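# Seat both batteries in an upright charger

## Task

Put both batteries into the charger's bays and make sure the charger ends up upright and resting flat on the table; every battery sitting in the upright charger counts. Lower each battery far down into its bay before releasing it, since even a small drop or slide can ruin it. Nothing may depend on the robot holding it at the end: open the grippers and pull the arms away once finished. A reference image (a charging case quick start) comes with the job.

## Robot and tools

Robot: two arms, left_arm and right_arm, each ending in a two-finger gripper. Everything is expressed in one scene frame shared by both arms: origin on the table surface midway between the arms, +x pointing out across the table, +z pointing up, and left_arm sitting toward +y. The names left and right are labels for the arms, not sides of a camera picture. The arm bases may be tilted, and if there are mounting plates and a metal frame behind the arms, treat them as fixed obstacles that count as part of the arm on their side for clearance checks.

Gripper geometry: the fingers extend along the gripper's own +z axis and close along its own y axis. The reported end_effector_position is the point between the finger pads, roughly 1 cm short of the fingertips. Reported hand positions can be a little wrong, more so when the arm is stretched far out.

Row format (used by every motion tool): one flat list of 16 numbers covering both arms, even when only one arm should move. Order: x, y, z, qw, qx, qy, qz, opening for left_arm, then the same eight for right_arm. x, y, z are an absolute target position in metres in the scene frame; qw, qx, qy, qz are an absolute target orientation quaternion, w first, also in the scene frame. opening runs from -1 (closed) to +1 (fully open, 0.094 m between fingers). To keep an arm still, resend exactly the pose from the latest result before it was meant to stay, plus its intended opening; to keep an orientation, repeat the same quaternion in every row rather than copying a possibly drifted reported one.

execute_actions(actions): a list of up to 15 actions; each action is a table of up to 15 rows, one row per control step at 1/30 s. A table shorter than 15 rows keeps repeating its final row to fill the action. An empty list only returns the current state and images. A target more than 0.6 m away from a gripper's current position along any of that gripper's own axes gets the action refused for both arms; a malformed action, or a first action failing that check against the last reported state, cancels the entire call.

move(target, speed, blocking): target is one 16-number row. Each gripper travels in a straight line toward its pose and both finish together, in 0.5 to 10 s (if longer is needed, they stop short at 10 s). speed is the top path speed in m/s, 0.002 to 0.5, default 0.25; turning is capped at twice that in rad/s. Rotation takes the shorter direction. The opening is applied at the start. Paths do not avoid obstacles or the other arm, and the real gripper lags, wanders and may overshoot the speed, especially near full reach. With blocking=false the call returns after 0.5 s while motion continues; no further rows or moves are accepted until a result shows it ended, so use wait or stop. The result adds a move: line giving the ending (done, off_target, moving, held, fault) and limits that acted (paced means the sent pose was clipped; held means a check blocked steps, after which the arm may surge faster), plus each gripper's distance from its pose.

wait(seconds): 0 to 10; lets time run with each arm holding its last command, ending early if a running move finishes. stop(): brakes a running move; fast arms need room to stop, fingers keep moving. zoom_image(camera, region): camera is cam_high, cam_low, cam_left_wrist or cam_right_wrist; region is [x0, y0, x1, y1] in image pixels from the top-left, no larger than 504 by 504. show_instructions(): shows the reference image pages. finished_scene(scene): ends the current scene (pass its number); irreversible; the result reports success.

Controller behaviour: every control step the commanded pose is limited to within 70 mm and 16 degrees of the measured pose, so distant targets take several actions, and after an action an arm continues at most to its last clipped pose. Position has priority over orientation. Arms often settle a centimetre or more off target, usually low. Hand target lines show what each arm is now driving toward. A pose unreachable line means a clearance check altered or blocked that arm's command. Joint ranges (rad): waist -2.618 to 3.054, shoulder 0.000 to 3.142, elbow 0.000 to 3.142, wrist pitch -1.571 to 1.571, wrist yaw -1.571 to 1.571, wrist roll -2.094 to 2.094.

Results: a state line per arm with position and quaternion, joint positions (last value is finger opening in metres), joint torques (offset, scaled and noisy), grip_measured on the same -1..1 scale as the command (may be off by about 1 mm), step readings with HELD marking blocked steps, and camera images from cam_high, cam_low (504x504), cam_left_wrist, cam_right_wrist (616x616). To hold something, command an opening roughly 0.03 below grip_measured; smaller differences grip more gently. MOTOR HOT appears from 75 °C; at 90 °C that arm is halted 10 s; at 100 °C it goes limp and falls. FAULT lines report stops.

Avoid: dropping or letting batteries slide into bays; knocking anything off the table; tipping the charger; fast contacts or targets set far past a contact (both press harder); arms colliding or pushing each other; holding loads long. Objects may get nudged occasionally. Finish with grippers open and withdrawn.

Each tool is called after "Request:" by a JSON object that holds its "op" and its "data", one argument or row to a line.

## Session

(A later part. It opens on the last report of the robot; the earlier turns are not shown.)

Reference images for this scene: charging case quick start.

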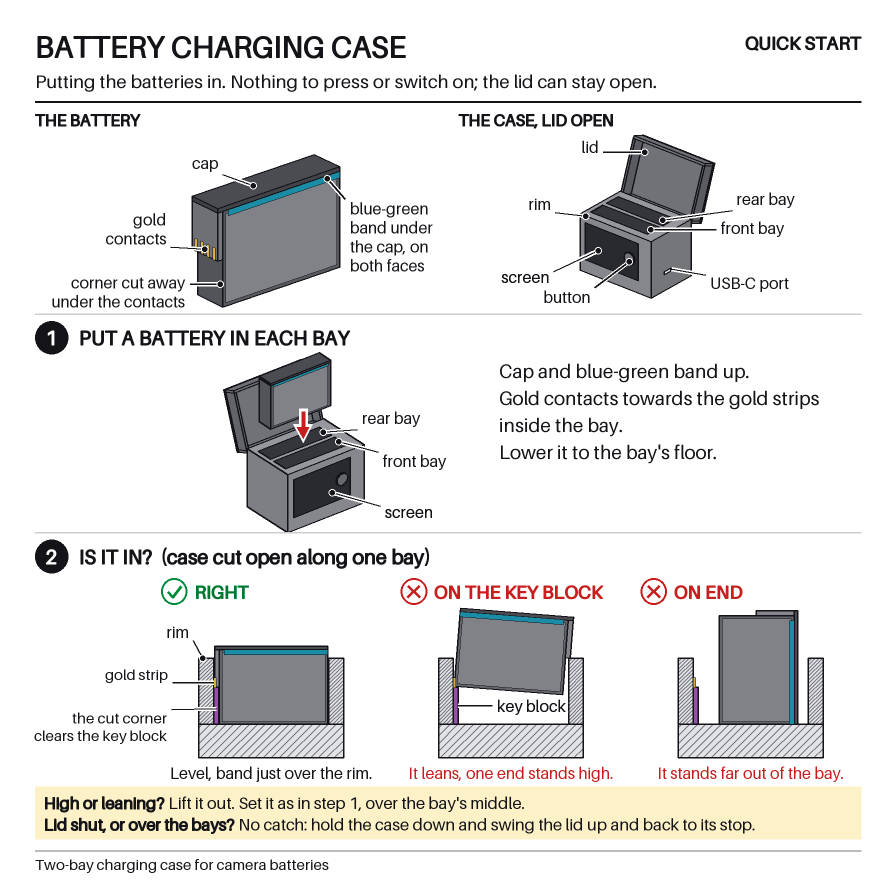

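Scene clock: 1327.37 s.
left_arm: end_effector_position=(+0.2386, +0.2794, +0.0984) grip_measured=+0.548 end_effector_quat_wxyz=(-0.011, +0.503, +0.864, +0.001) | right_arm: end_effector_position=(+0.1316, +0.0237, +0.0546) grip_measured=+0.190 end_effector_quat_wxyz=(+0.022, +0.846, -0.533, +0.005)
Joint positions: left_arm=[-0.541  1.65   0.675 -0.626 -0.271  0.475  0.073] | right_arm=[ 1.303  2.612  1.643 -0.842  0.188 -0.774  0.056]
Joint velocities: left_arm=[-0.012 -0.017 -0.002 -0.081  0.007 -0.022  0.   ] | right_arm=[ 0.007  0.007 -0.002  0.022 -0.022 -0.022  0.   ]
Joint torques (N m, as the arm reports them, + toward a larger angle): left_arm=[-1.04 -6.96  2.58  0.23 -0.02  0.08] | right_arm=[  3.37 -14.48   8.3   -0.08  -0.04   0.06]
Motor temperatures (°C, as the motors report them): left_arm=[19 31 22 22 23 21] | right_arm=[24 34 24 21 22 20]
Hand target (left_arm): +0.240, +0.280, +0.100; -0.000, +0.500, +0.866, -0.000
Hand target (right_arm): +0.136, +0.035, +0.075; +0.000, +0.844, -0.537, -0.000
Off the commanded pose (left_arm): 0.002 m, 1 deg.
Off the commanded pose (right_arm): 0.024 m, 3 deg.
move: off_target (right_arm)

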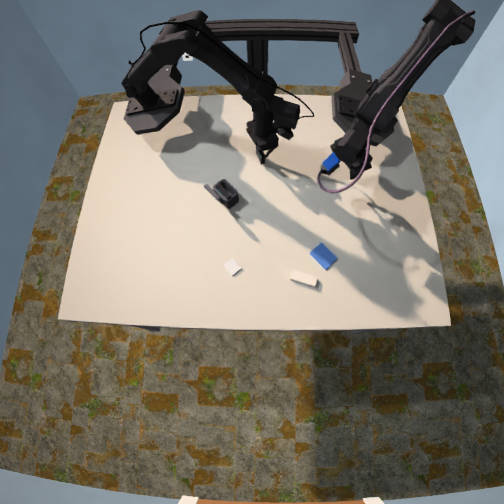

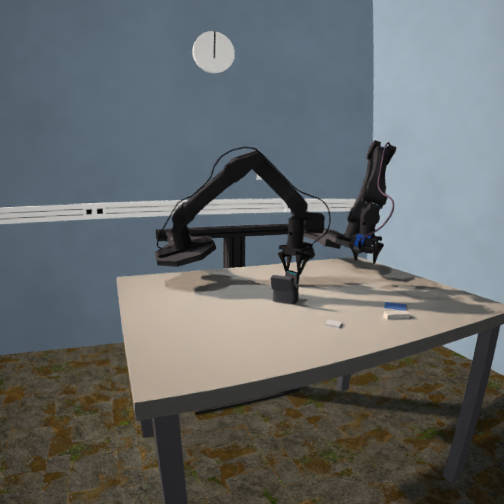

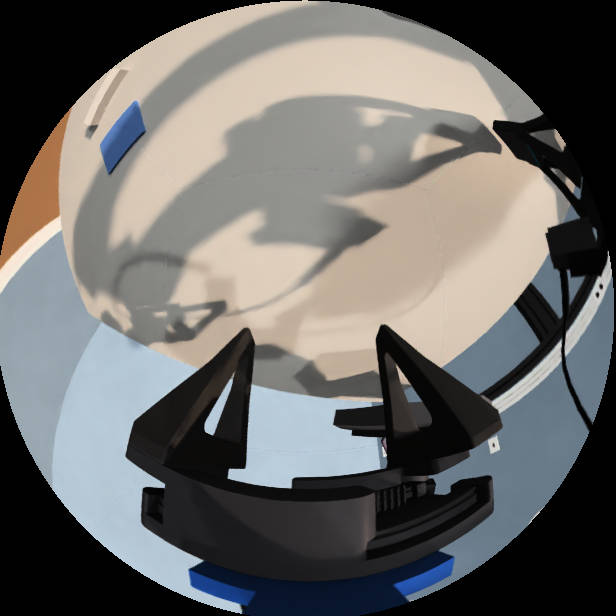

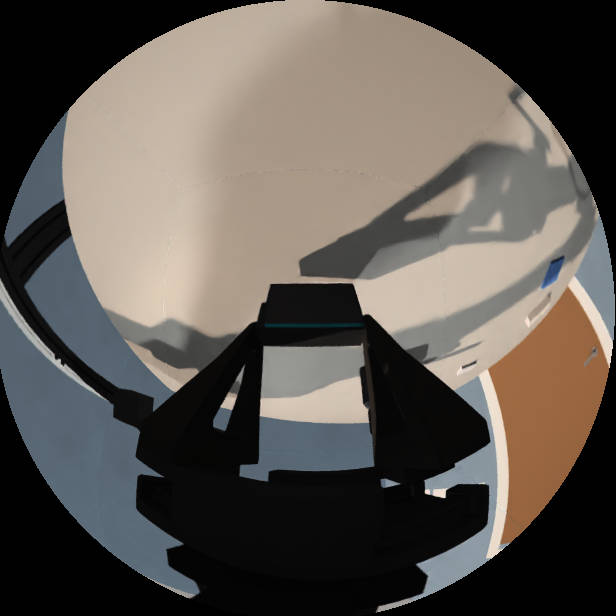

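Request:
{"op": "move", "data": {
  "target": [0.24,0.28,0.10,0,0.5,0.866,0,0.55, 0.15,0.015,0.15,0,0.843,-0.537,0,0.16],
  "speed": 0.1
}}

Request:
{"op": "move", "data": {
  "target": [0.24,0.28,0.10,0,0.5,0.866,0,0.55, 0.272,-0.068,0.145,0,0.930,-0.3677,0,0.16],
  "speed": 0.15
}}

Scene clock: 1331.57 s.
left_arm: end_effector_position=(+0.2386, +0.2794, +0.0984) grip_measured=+0.548 end_effector_quat_wxyz=(-0.011, +0.503, +0.864, +0.001) | right_arm: end_effector_position=(+0.1421, +0.0093, +0.1315) grip_measured=+0.190 end_effector_quat_wxyz=(+0.020, +0.845, -0.534, +0.005)
Joint positions: left_arm=[-0.541  1.65   0.675 -0.626 -0.271  0.475  0.073] | right_arm=[ 1.303  2.441  1.679 -1.045  0.188 -0.774  0.056]
Joint velocities: left_arm=[-0.002 -0.012 -0.007 -0.051 -0.007 -0.037 -0.   ] | right_arm=[-0.002 -0.002 -0.002 -0.037  0.11  -0.051 -0.   ]
Joint torques (N m, as the arm reports them, + toward a larger angle): left_arm=[-1.05 -6.96  2.56  0.22  0.01  0.05] | right_arm=[  1.93 -13.31   9.18  -0.1    0.    -0.08]
Motor temperatures (°C, as the motors report them): left_arm=[19 31 22 22 23 21] | right_arm=[24 35 24 21 22 20]
Hand target (left_arm): +0.240, +0.280, +0.100; -0.000, +0.500, +0.866, -0.000
Hand target (right_arm): +0.150, +0.016, +0.150; -0.000, +0.843, -0.537, +0.000
Off the commanded pose (left_arm): 0.002 m, 1 deg.
Off the commanded pose (right_arm): 0.021 m, 2 deg.
move: off_target (right_arm)

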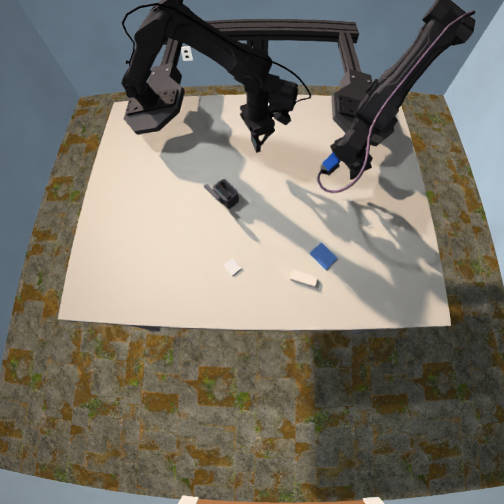

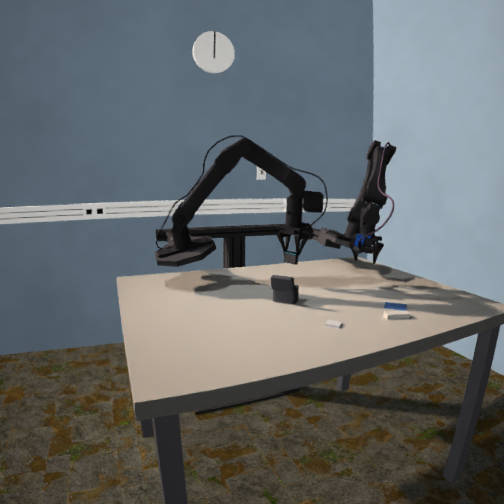

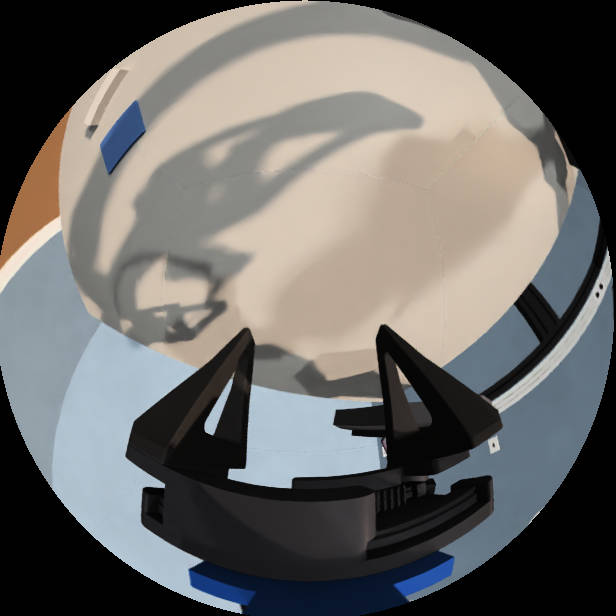

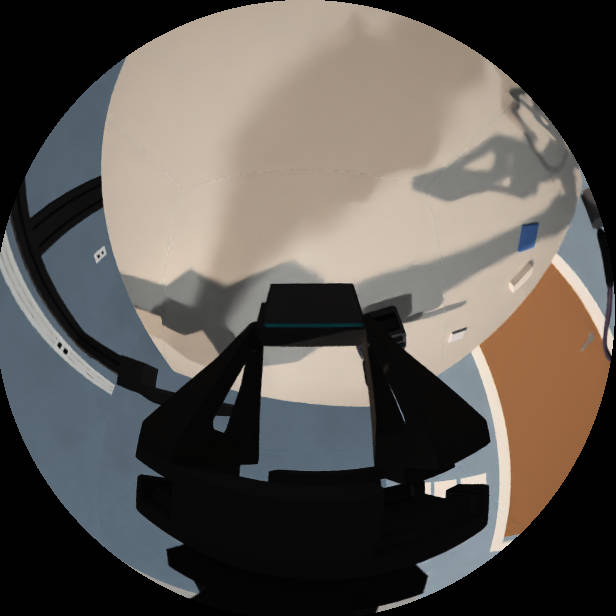

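Scene clock: 1333.40 s.
left_arm: end_effector_position=(+0.2386, +0.2794, +0.0984) grip_measured=+0.548 end_effector_quat_wxyz=(-0.011, +0.503, +0.864, +0.001) | right_arm: end_effector_position=(+0.2622, -0.0755, +0.1268) grip_measured=+0.190 end_effector_quat_wxyz=(+0.029, +0.929, -0.368, -0.011)
Joint positions: left_arm=[-0.541  1.65   0.675 -0.626 -0.271  0.475  0.073] | right_arm=[ 0.95   2.345  1.635 -1.041  0.241 -1.495  0.056]
Joint velocities: left_arm=[ 0.007 -0.017 -0.017 -0.007 -0.022  0.022 -0.001] | right_arm=[-0.017 -0.007  0.002 -0.051 -0.066 -0.081  0.001]
Joint torques (N m, as the arm reports them, + toward a larger angle): left_arm=[-1.09 -6.9   2.52  0.22  0.    0.06] | right_arm=[  3.64 -13.69   7.74   0.12  -0.03  -0.07]
Motor temperatures (°C, as the motors report them): left_arm=[19 31 22 22 23 21] | right_arm=[24 35 24 21 22 20]
Hand target (left_arm): +0.240, +0.280, +0.100; -0.000, +0.500, +0.866, -0.000
Hand target (right_arm): +0.270, -0.067, +0.145; -0.001, +0.930, -0.367, -0.004
Off the commanded pose (left_arm): 0.002 m, 1 deg.
Off the commanded pose (right_arm): 0.022 m, 4 deg.
move: off_target (right_arm)

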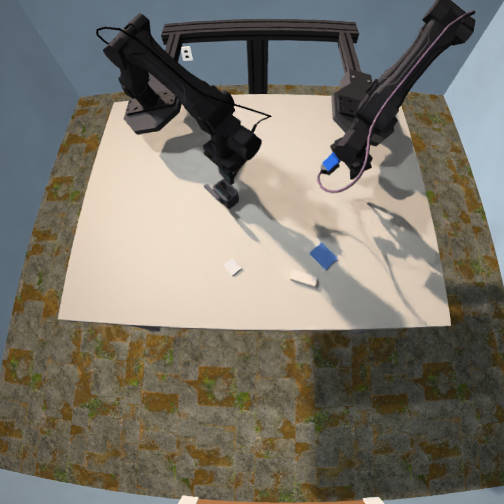

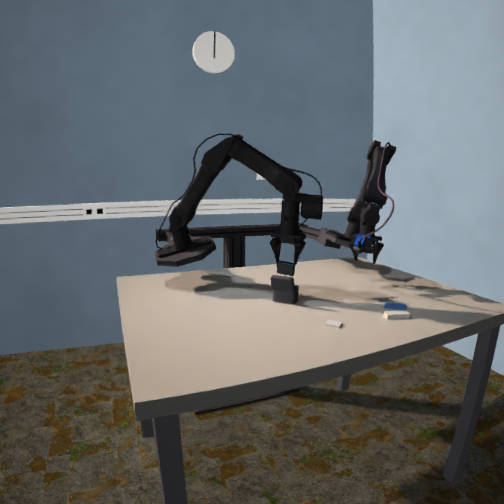

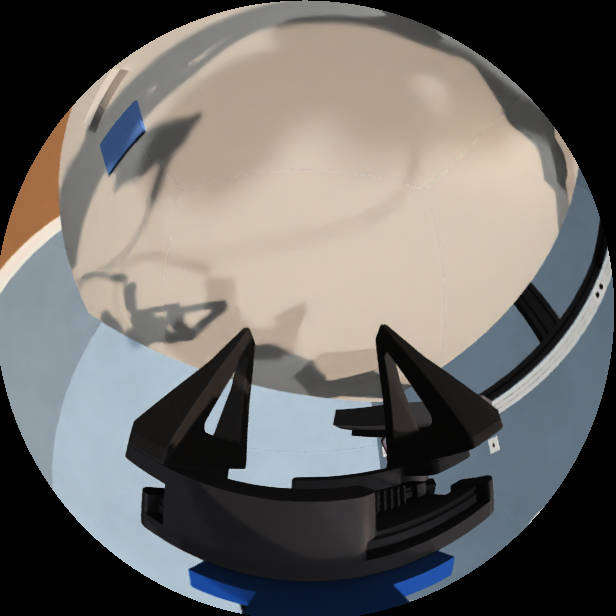

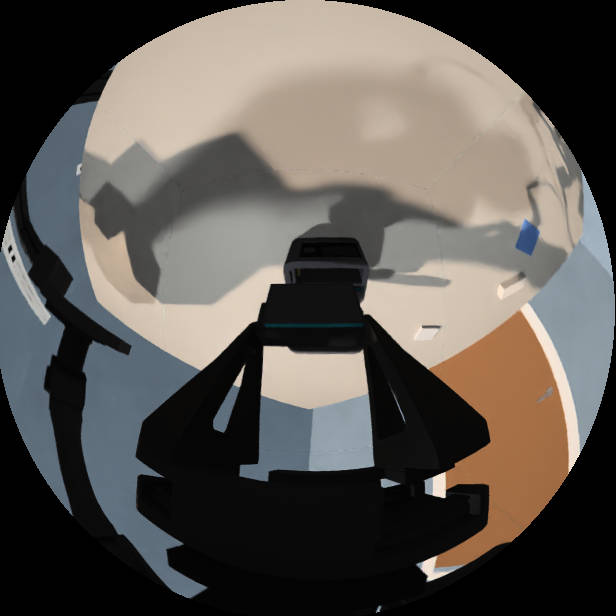

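Request:
{"op": "move", "data": {
  "target": [0.24,0.28,0.10,0,0.5,0.866,0,0.55, 0.2800,-0.0800,0.100,0,0.930,-0.3677,0,0.16],
  "speed": 0.04
}}

Request:
{"op": "zoom_image", "data": {
  "camera": "cam_right_wrist",
  "region": [210,180,410,350]
}}

Scene clock: 1337.73 s.
left_arm: end_effector_position=(+0.2386, +0.2794, +0.0984) grip_measured=+0.548 end_effector_quat_wxyz=(-0.011, +0.503, +0.864, +0.001) | right_arm: end_effector_position=(+0.2803, -0.0807, +0.1031) grip_measured=+0.190 end_effector_quat_wxyz=(+0.001, +0.929, -0.371, -0.000)
Joint positions: left_arm=[-0.541  1.65   0.675 -0.626 -0.271  0.475  0.073] | right_arm=[ 0.897  2.345  1.556 -0.888  0.249 -1.558  0.056]
Joint velocities: left_arm=[-0.012 -0.002 -0.007 -0.007  0.051  0.007  0.001] | right_arm=[-0.022 -0.012  0.007  0.051  0.007  0.037 -0.   ]
Joint torques (N m, as the arm reports them, + toward a larger angle): left_arm=[-1.14 -6.93  2.64  0.26  0.    0.08] | right_arm=[  3.07 -10.36   4.92   0.28   0.01  -0.11]
Motor temperatures (°C, as the motors report them): left_arm=[19 31 22 21 23 21] | right_arm=[24 35 24 21 22 20]
Hand target (left_arm): +0.240, +0.280, +0.100; -0.000, +0.500, +0.866, -0.000
Hand target (right_arm): +0.280, -0.080, +0.100; -0.000, +0.930, -0.368, -0.000
Off the commanded pose (left_arm): 0.002 m, 1 deg.
Off the commanded pose (right_arm): 0.003 m, 0 deg.
move: done

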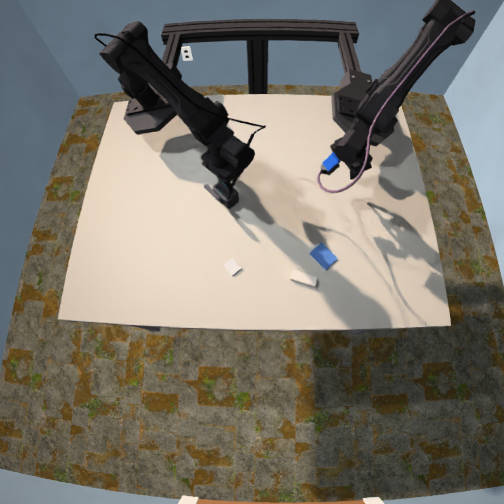

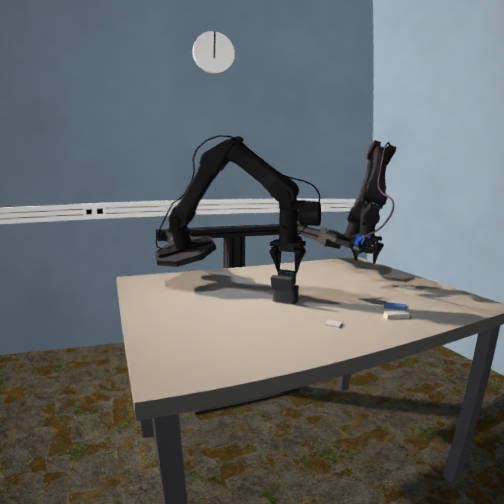

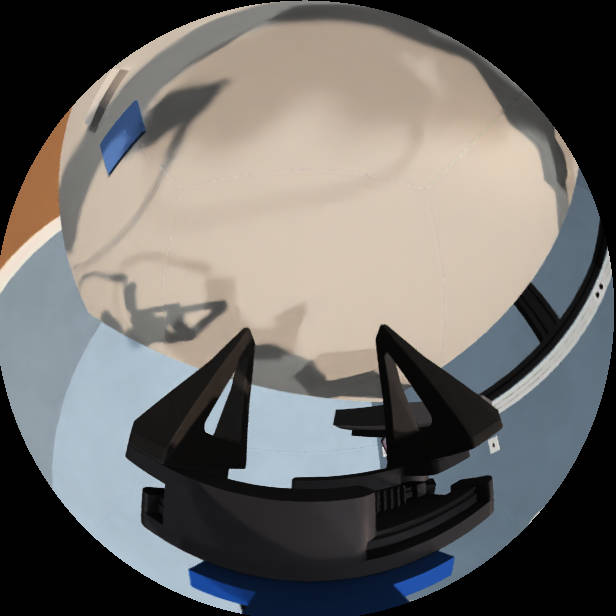

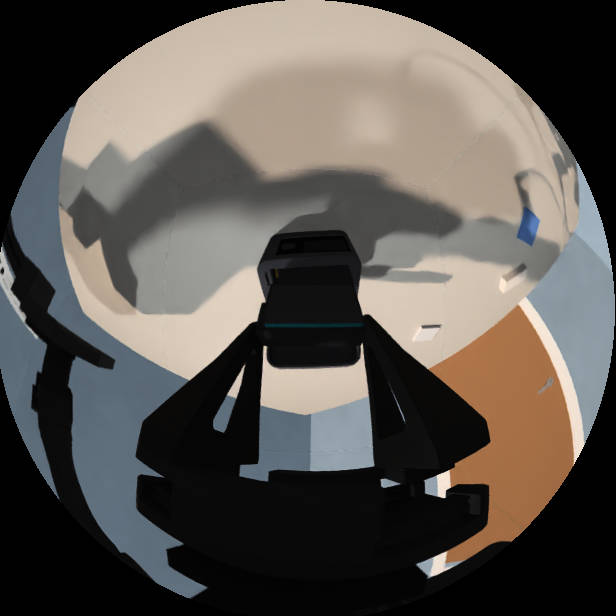

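Region (210, 180, 410, 350) of cam_right_wrist's 616x616 image, scaled by 2.520, with more detail than that image has; it fills the top 428 rows of this view, and the rest is white.

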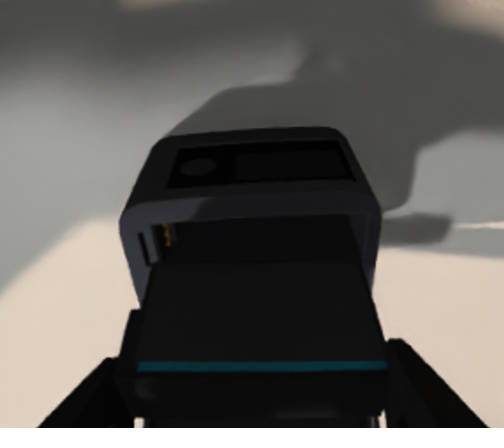

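Request:
{"op": "move", "data": {
  "target": [0.24,0.28,0.10,0,0.5,0.866,0,0.55, 0.2805,-0.0805,0.093,0,0.930,-0.3677,0,0.16],
  "speed": 0.03
}}

Request:
{"op": "zoom_image", "data": {
  "camera": "cam_right_wrist",
  "region": [240,230,380,310]
}}

Scene clock: 1343.00 s.
left_arm: end_effector_position=(+0.2386, +0.2794, +0.0984) grip_measured=+0.548 end_effector_quat_wxyz=(-0.011, +0.503, +0.864, +0.001) | right_arm: end_effector_position=(+0.2806, -0.0790, +0.0989) grip_measured=+0.190 end_effector_quat_wxyz=(+0.001, +0.929, -0.369, -0.000)
Joint positions: left_arm=[-0.541  1.65   0.675 -0.626 -0.271  0.475  0.073] | right_arm=[ 0.896  2.356  1.556 -0.875  0.249 -1.564  0.056]
Joint velocities: left_arm=[-0.007 -0.007  0.002  0.022 -0.066  0.007 -0.   ] | right_arm=[-0.017 -0.007 -0.002  0.051  0.051 -0.066  0.001]
Joint torques (N m, as the arm reports them, + toward a larger angle): left_arm=[-1.01 -6.85  2.55  0.23  0.01  0.04] | right_arm=[  2.62 -10.33   4.08   0.38   0.02  -0.1 ]
Motor temperatures (°C, as the motors report them): left_arm=[19 31 22 21 23 21] | right_arm=[24 34 24 21 22 20]
Hand target (left_arm): +0.240, +0.280, +0.100; -0.000, +0.500, +0.866, -0.000
Hand target (right_arm): +0.280, -0.081, +0.093; +0.000, +0.930, -0.368, -0.000
Off the commanded pose (left_arm): 0.002 m, 1 deg.
Off the commanded pose (right_arm): 0.006 m, 0 deg.
move: done

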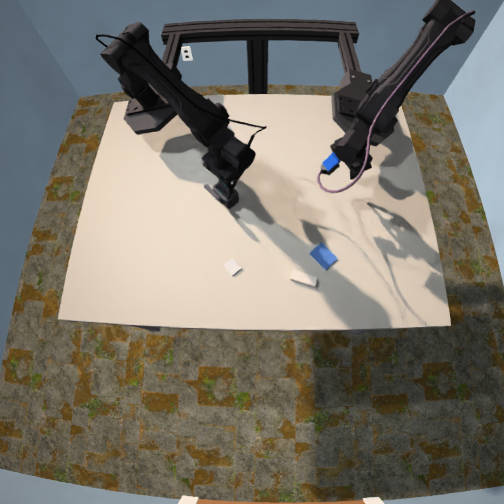

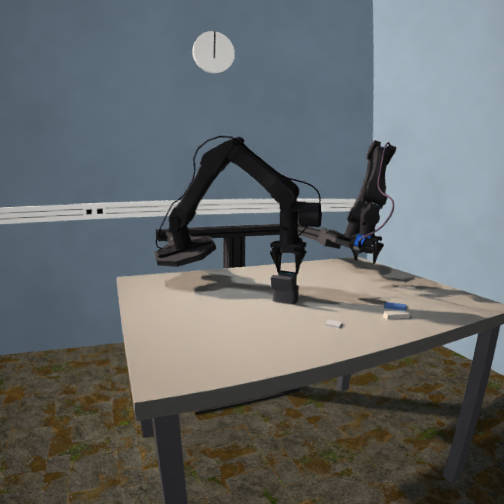

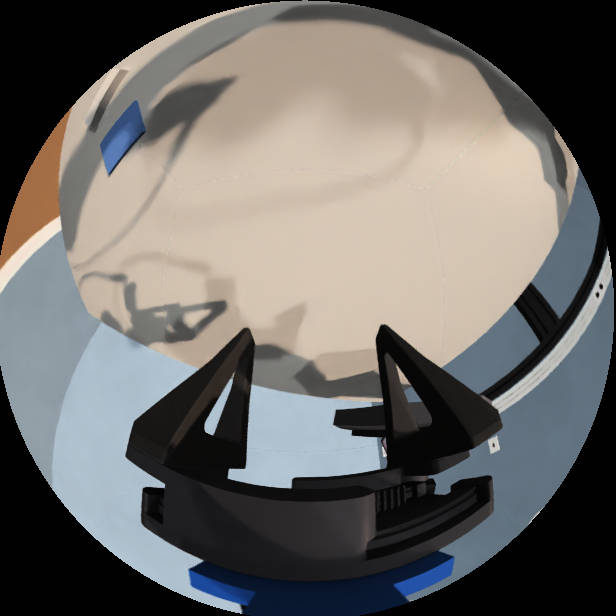

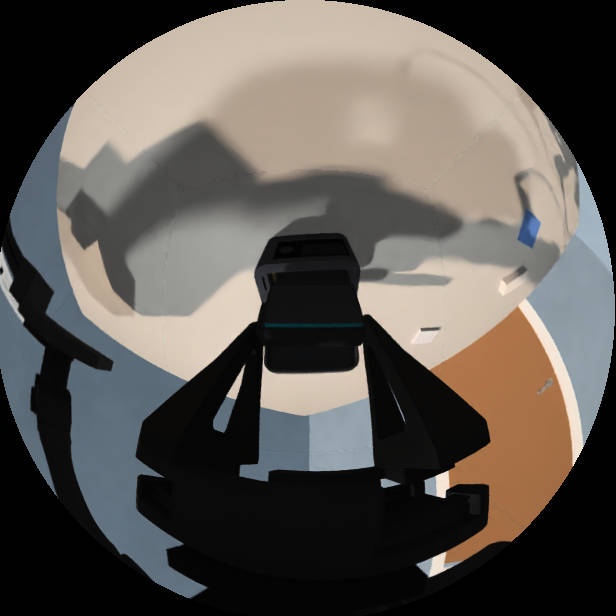

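Region (240, 230, 380, 310) of cam_right_wrist's 616x616 image, scaled by 3.600, with more detail than that image has; it fills the top 288 rows of this view, and the rest is white.

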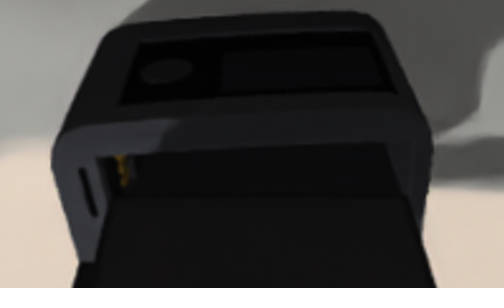

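Request:
{"op": "move", "data": {
  "target": [0.24,0.28,0.10,0,0.5,0.866,0,0.55, 0.279,-0.075,0.125,0,0.9367,-0.3502,0,0.16],
  "speed": 0.05
}}

Request:
{"op": "move", "data": {
  "target": [0.24,0.28,0.10,0,0.5,0.866,0,0.55, 0.2770,-0.0775,0.100,0,0.9367,-0.3502,0,0.16],
  "speed": 0.04
}}

Request:
{"op": "zoom_image", "data": {
  "camera": "cam_right_wrist",
  "region": [240,230,380,310]
}}

Scene clock: 1360.27 s.
left_arm: end_effector_position=(+0.2386, +0.2794, +0.0984) grip_measured=+0.548 end_effector_quat_wxyz=(-0.011, +0.503, +0.864, +0.001) | right_arm: end_effector_position=(+0.2744, -0.0849, +0.1039) grip_measured=+0.190 end_effector_quat_wxyz=(+0.020, +0.933, -0.358, -0.007)
Joint positions: left_arm=[-0.541  1.65   0.675 -0.626 -0.271  0.475  0.073] | right_arm=[ 0.901  2.356  1.575 -0.94   0.249 -1.572  0.056]
Joint velocities: left_arm=[ 0.002  0.007 -0.002 -0.066 -0.066 -0.037  0.   ] | right_arm=[-0.007  0.002 -0.017 -0.051  0.022  0.051  0.   ]
Joint torques (N m, as the arm reports them, + toward a larger angle): left_arm=[-1.21 -6.79  2.61  0.25 -0.01  0.04] | right_arm=[  4.62 -13.15   9.08  -0.11   0.    -0.05]
Motor temperatures (°C, as the motors report them): left_arm=[19 31 22 21 23 21] | right_arm=[24 33 24 21 22 20]
Hand target (left_arm): +0.240, +0.280, +0.100; -0.000, +0.500, +0.866, -0.000
Hand target (right_arm): +0.279, -0.075, +0.125; -0.000, +0.937, -0.350, +0.000
Off the commanded pose (left_arm): 0.002 m, 1 deg.
Off the commanded pose (right_arm): 0.024 m, 3 deg.
move: off_target (right_arm)

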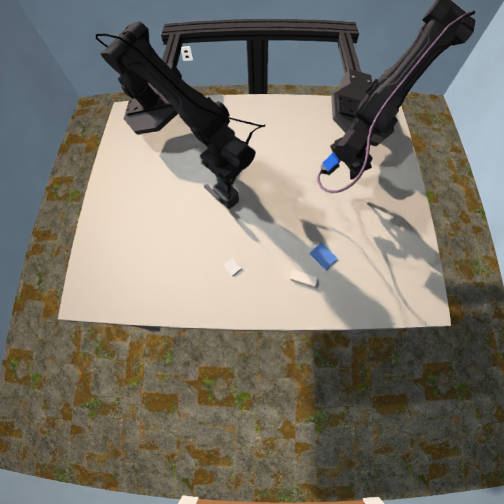

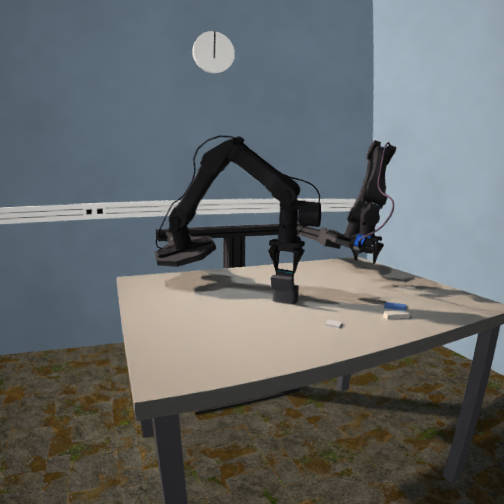

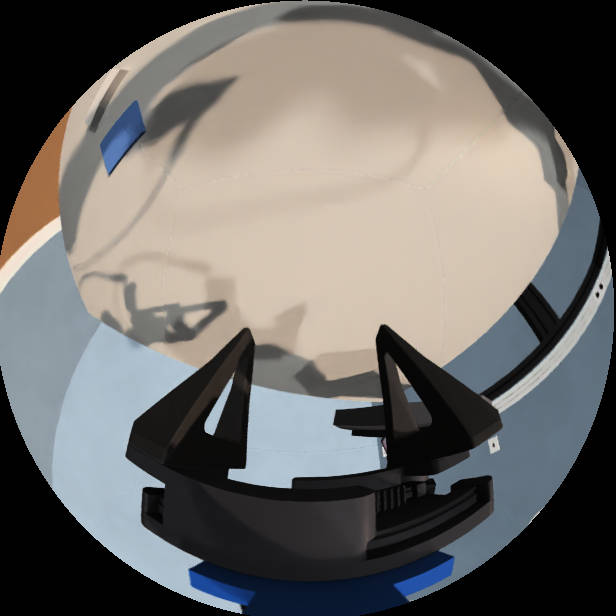

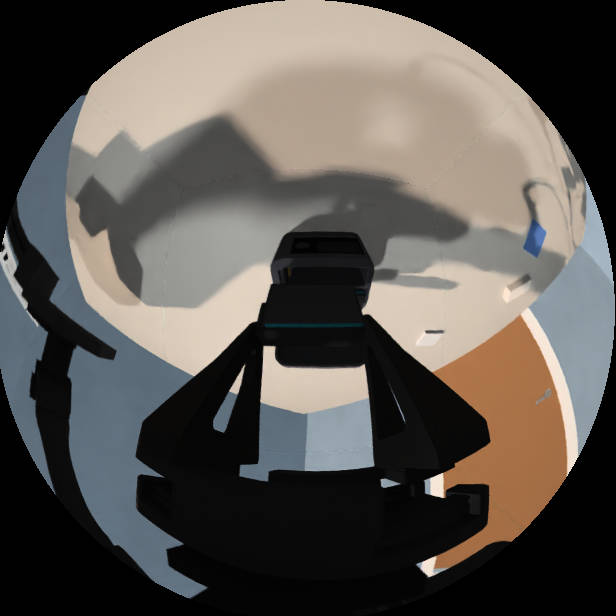

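Scene clock: 1361.07 s.
left_arm: end_effector_position=(+0.2386, +0.2794, +0.0984) grip_measured=+0.548 end_effector_quat_wxyz=(-0.011, +0.503, +0.864, +0.001) | right_arm: end_effector_position=(+0.2761, -0.0815, +0.0997) grip_measured=+0.190 end_effector_quat_wxyz=(+0.010, +0.935, -0.355, -0.003)
Joint positions: left_arm=[-0.541  1.65   0.675 -0.626 -0.271  0.475  0.073] | right_arm=[ 0.901  2.356  1.557 -0.899  0.249 -1.585  0.056]
Joint velocities: left_arm=[ 0.002  0.017 -0.002 -0.037  0.051  0.022 -0.   ] | right_arm=[-0.027 -0.002 -0.017 -0.022 -0.007  0.022  0.001]
Joint torques (N m, as the arm reports them, + toward a larger angle): left_arm=[-1.15 -6.99  2.51  0.22 -0.01  0.06] | right_arm=[  3.48 -10.91   4.89   0.33   0.02  -0.08]
Motor temperatures (°C, as the motors report them): left_arm=[19 31 22 21 23 21] | right_arm=[24 33 24 21 22 20]
Hand target (left_arm): +0.240, +0.280, +0.100; -0.000, +0.500, +0.866, -0.000
Hand target (right_arm): +0.277, -0.078, +0.100; +0.000, +0.937, -0.350, +0.000
Off the commanded pose (left_arm): 0.002 m, 1 deg.
Off the commanded pose (right_arm): 0.004 m, 1 deg.
move: done

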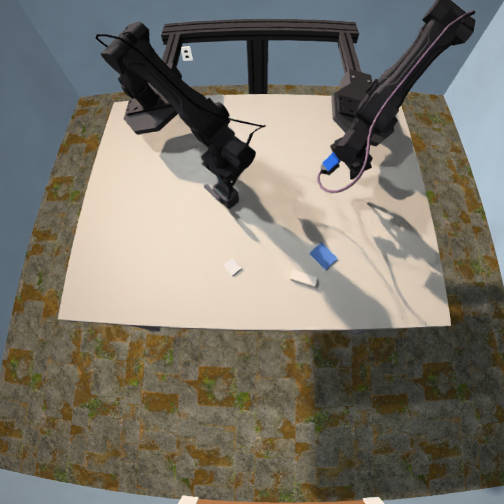

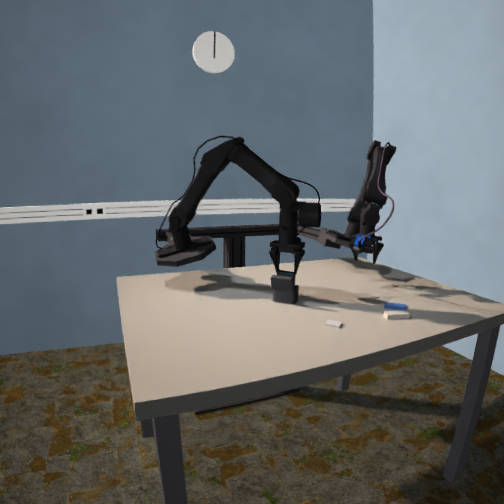

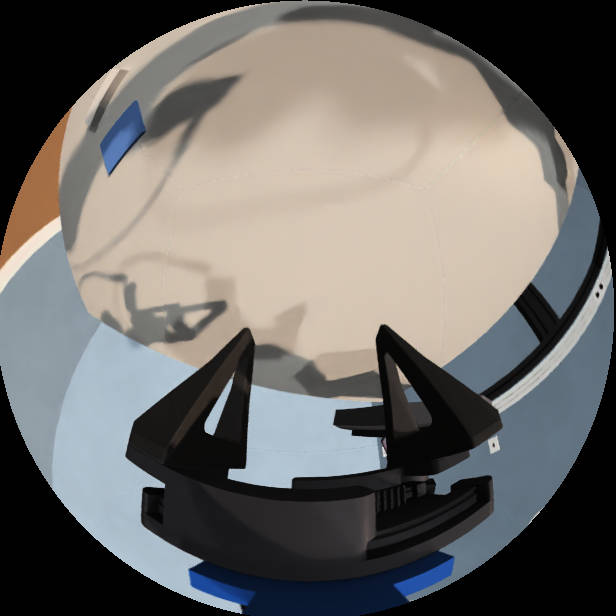

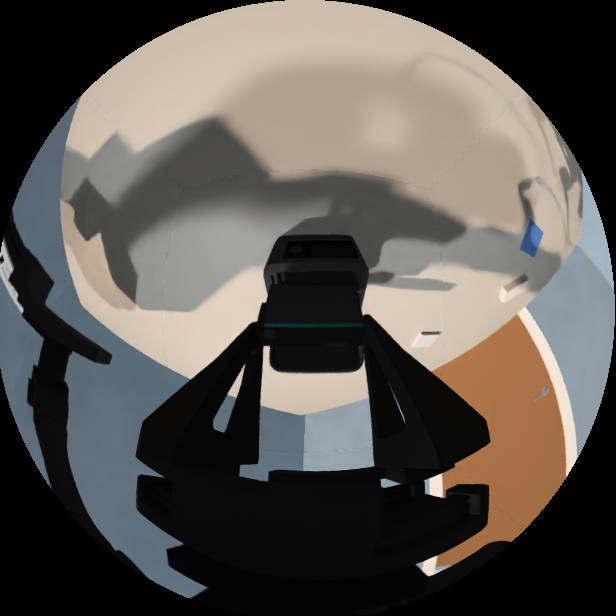

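Region (240, 230, 380, 310) of cam_right_wrist's 616x616 image, scaled by 3.600, with more detail than that image has; it fills the top 288 rows of this view, and the rest is white.

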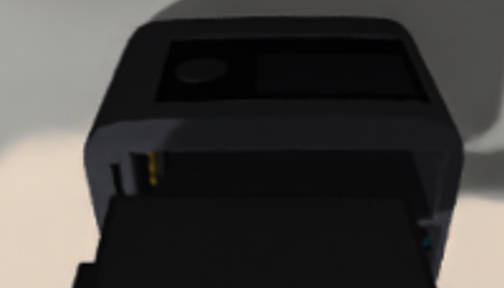

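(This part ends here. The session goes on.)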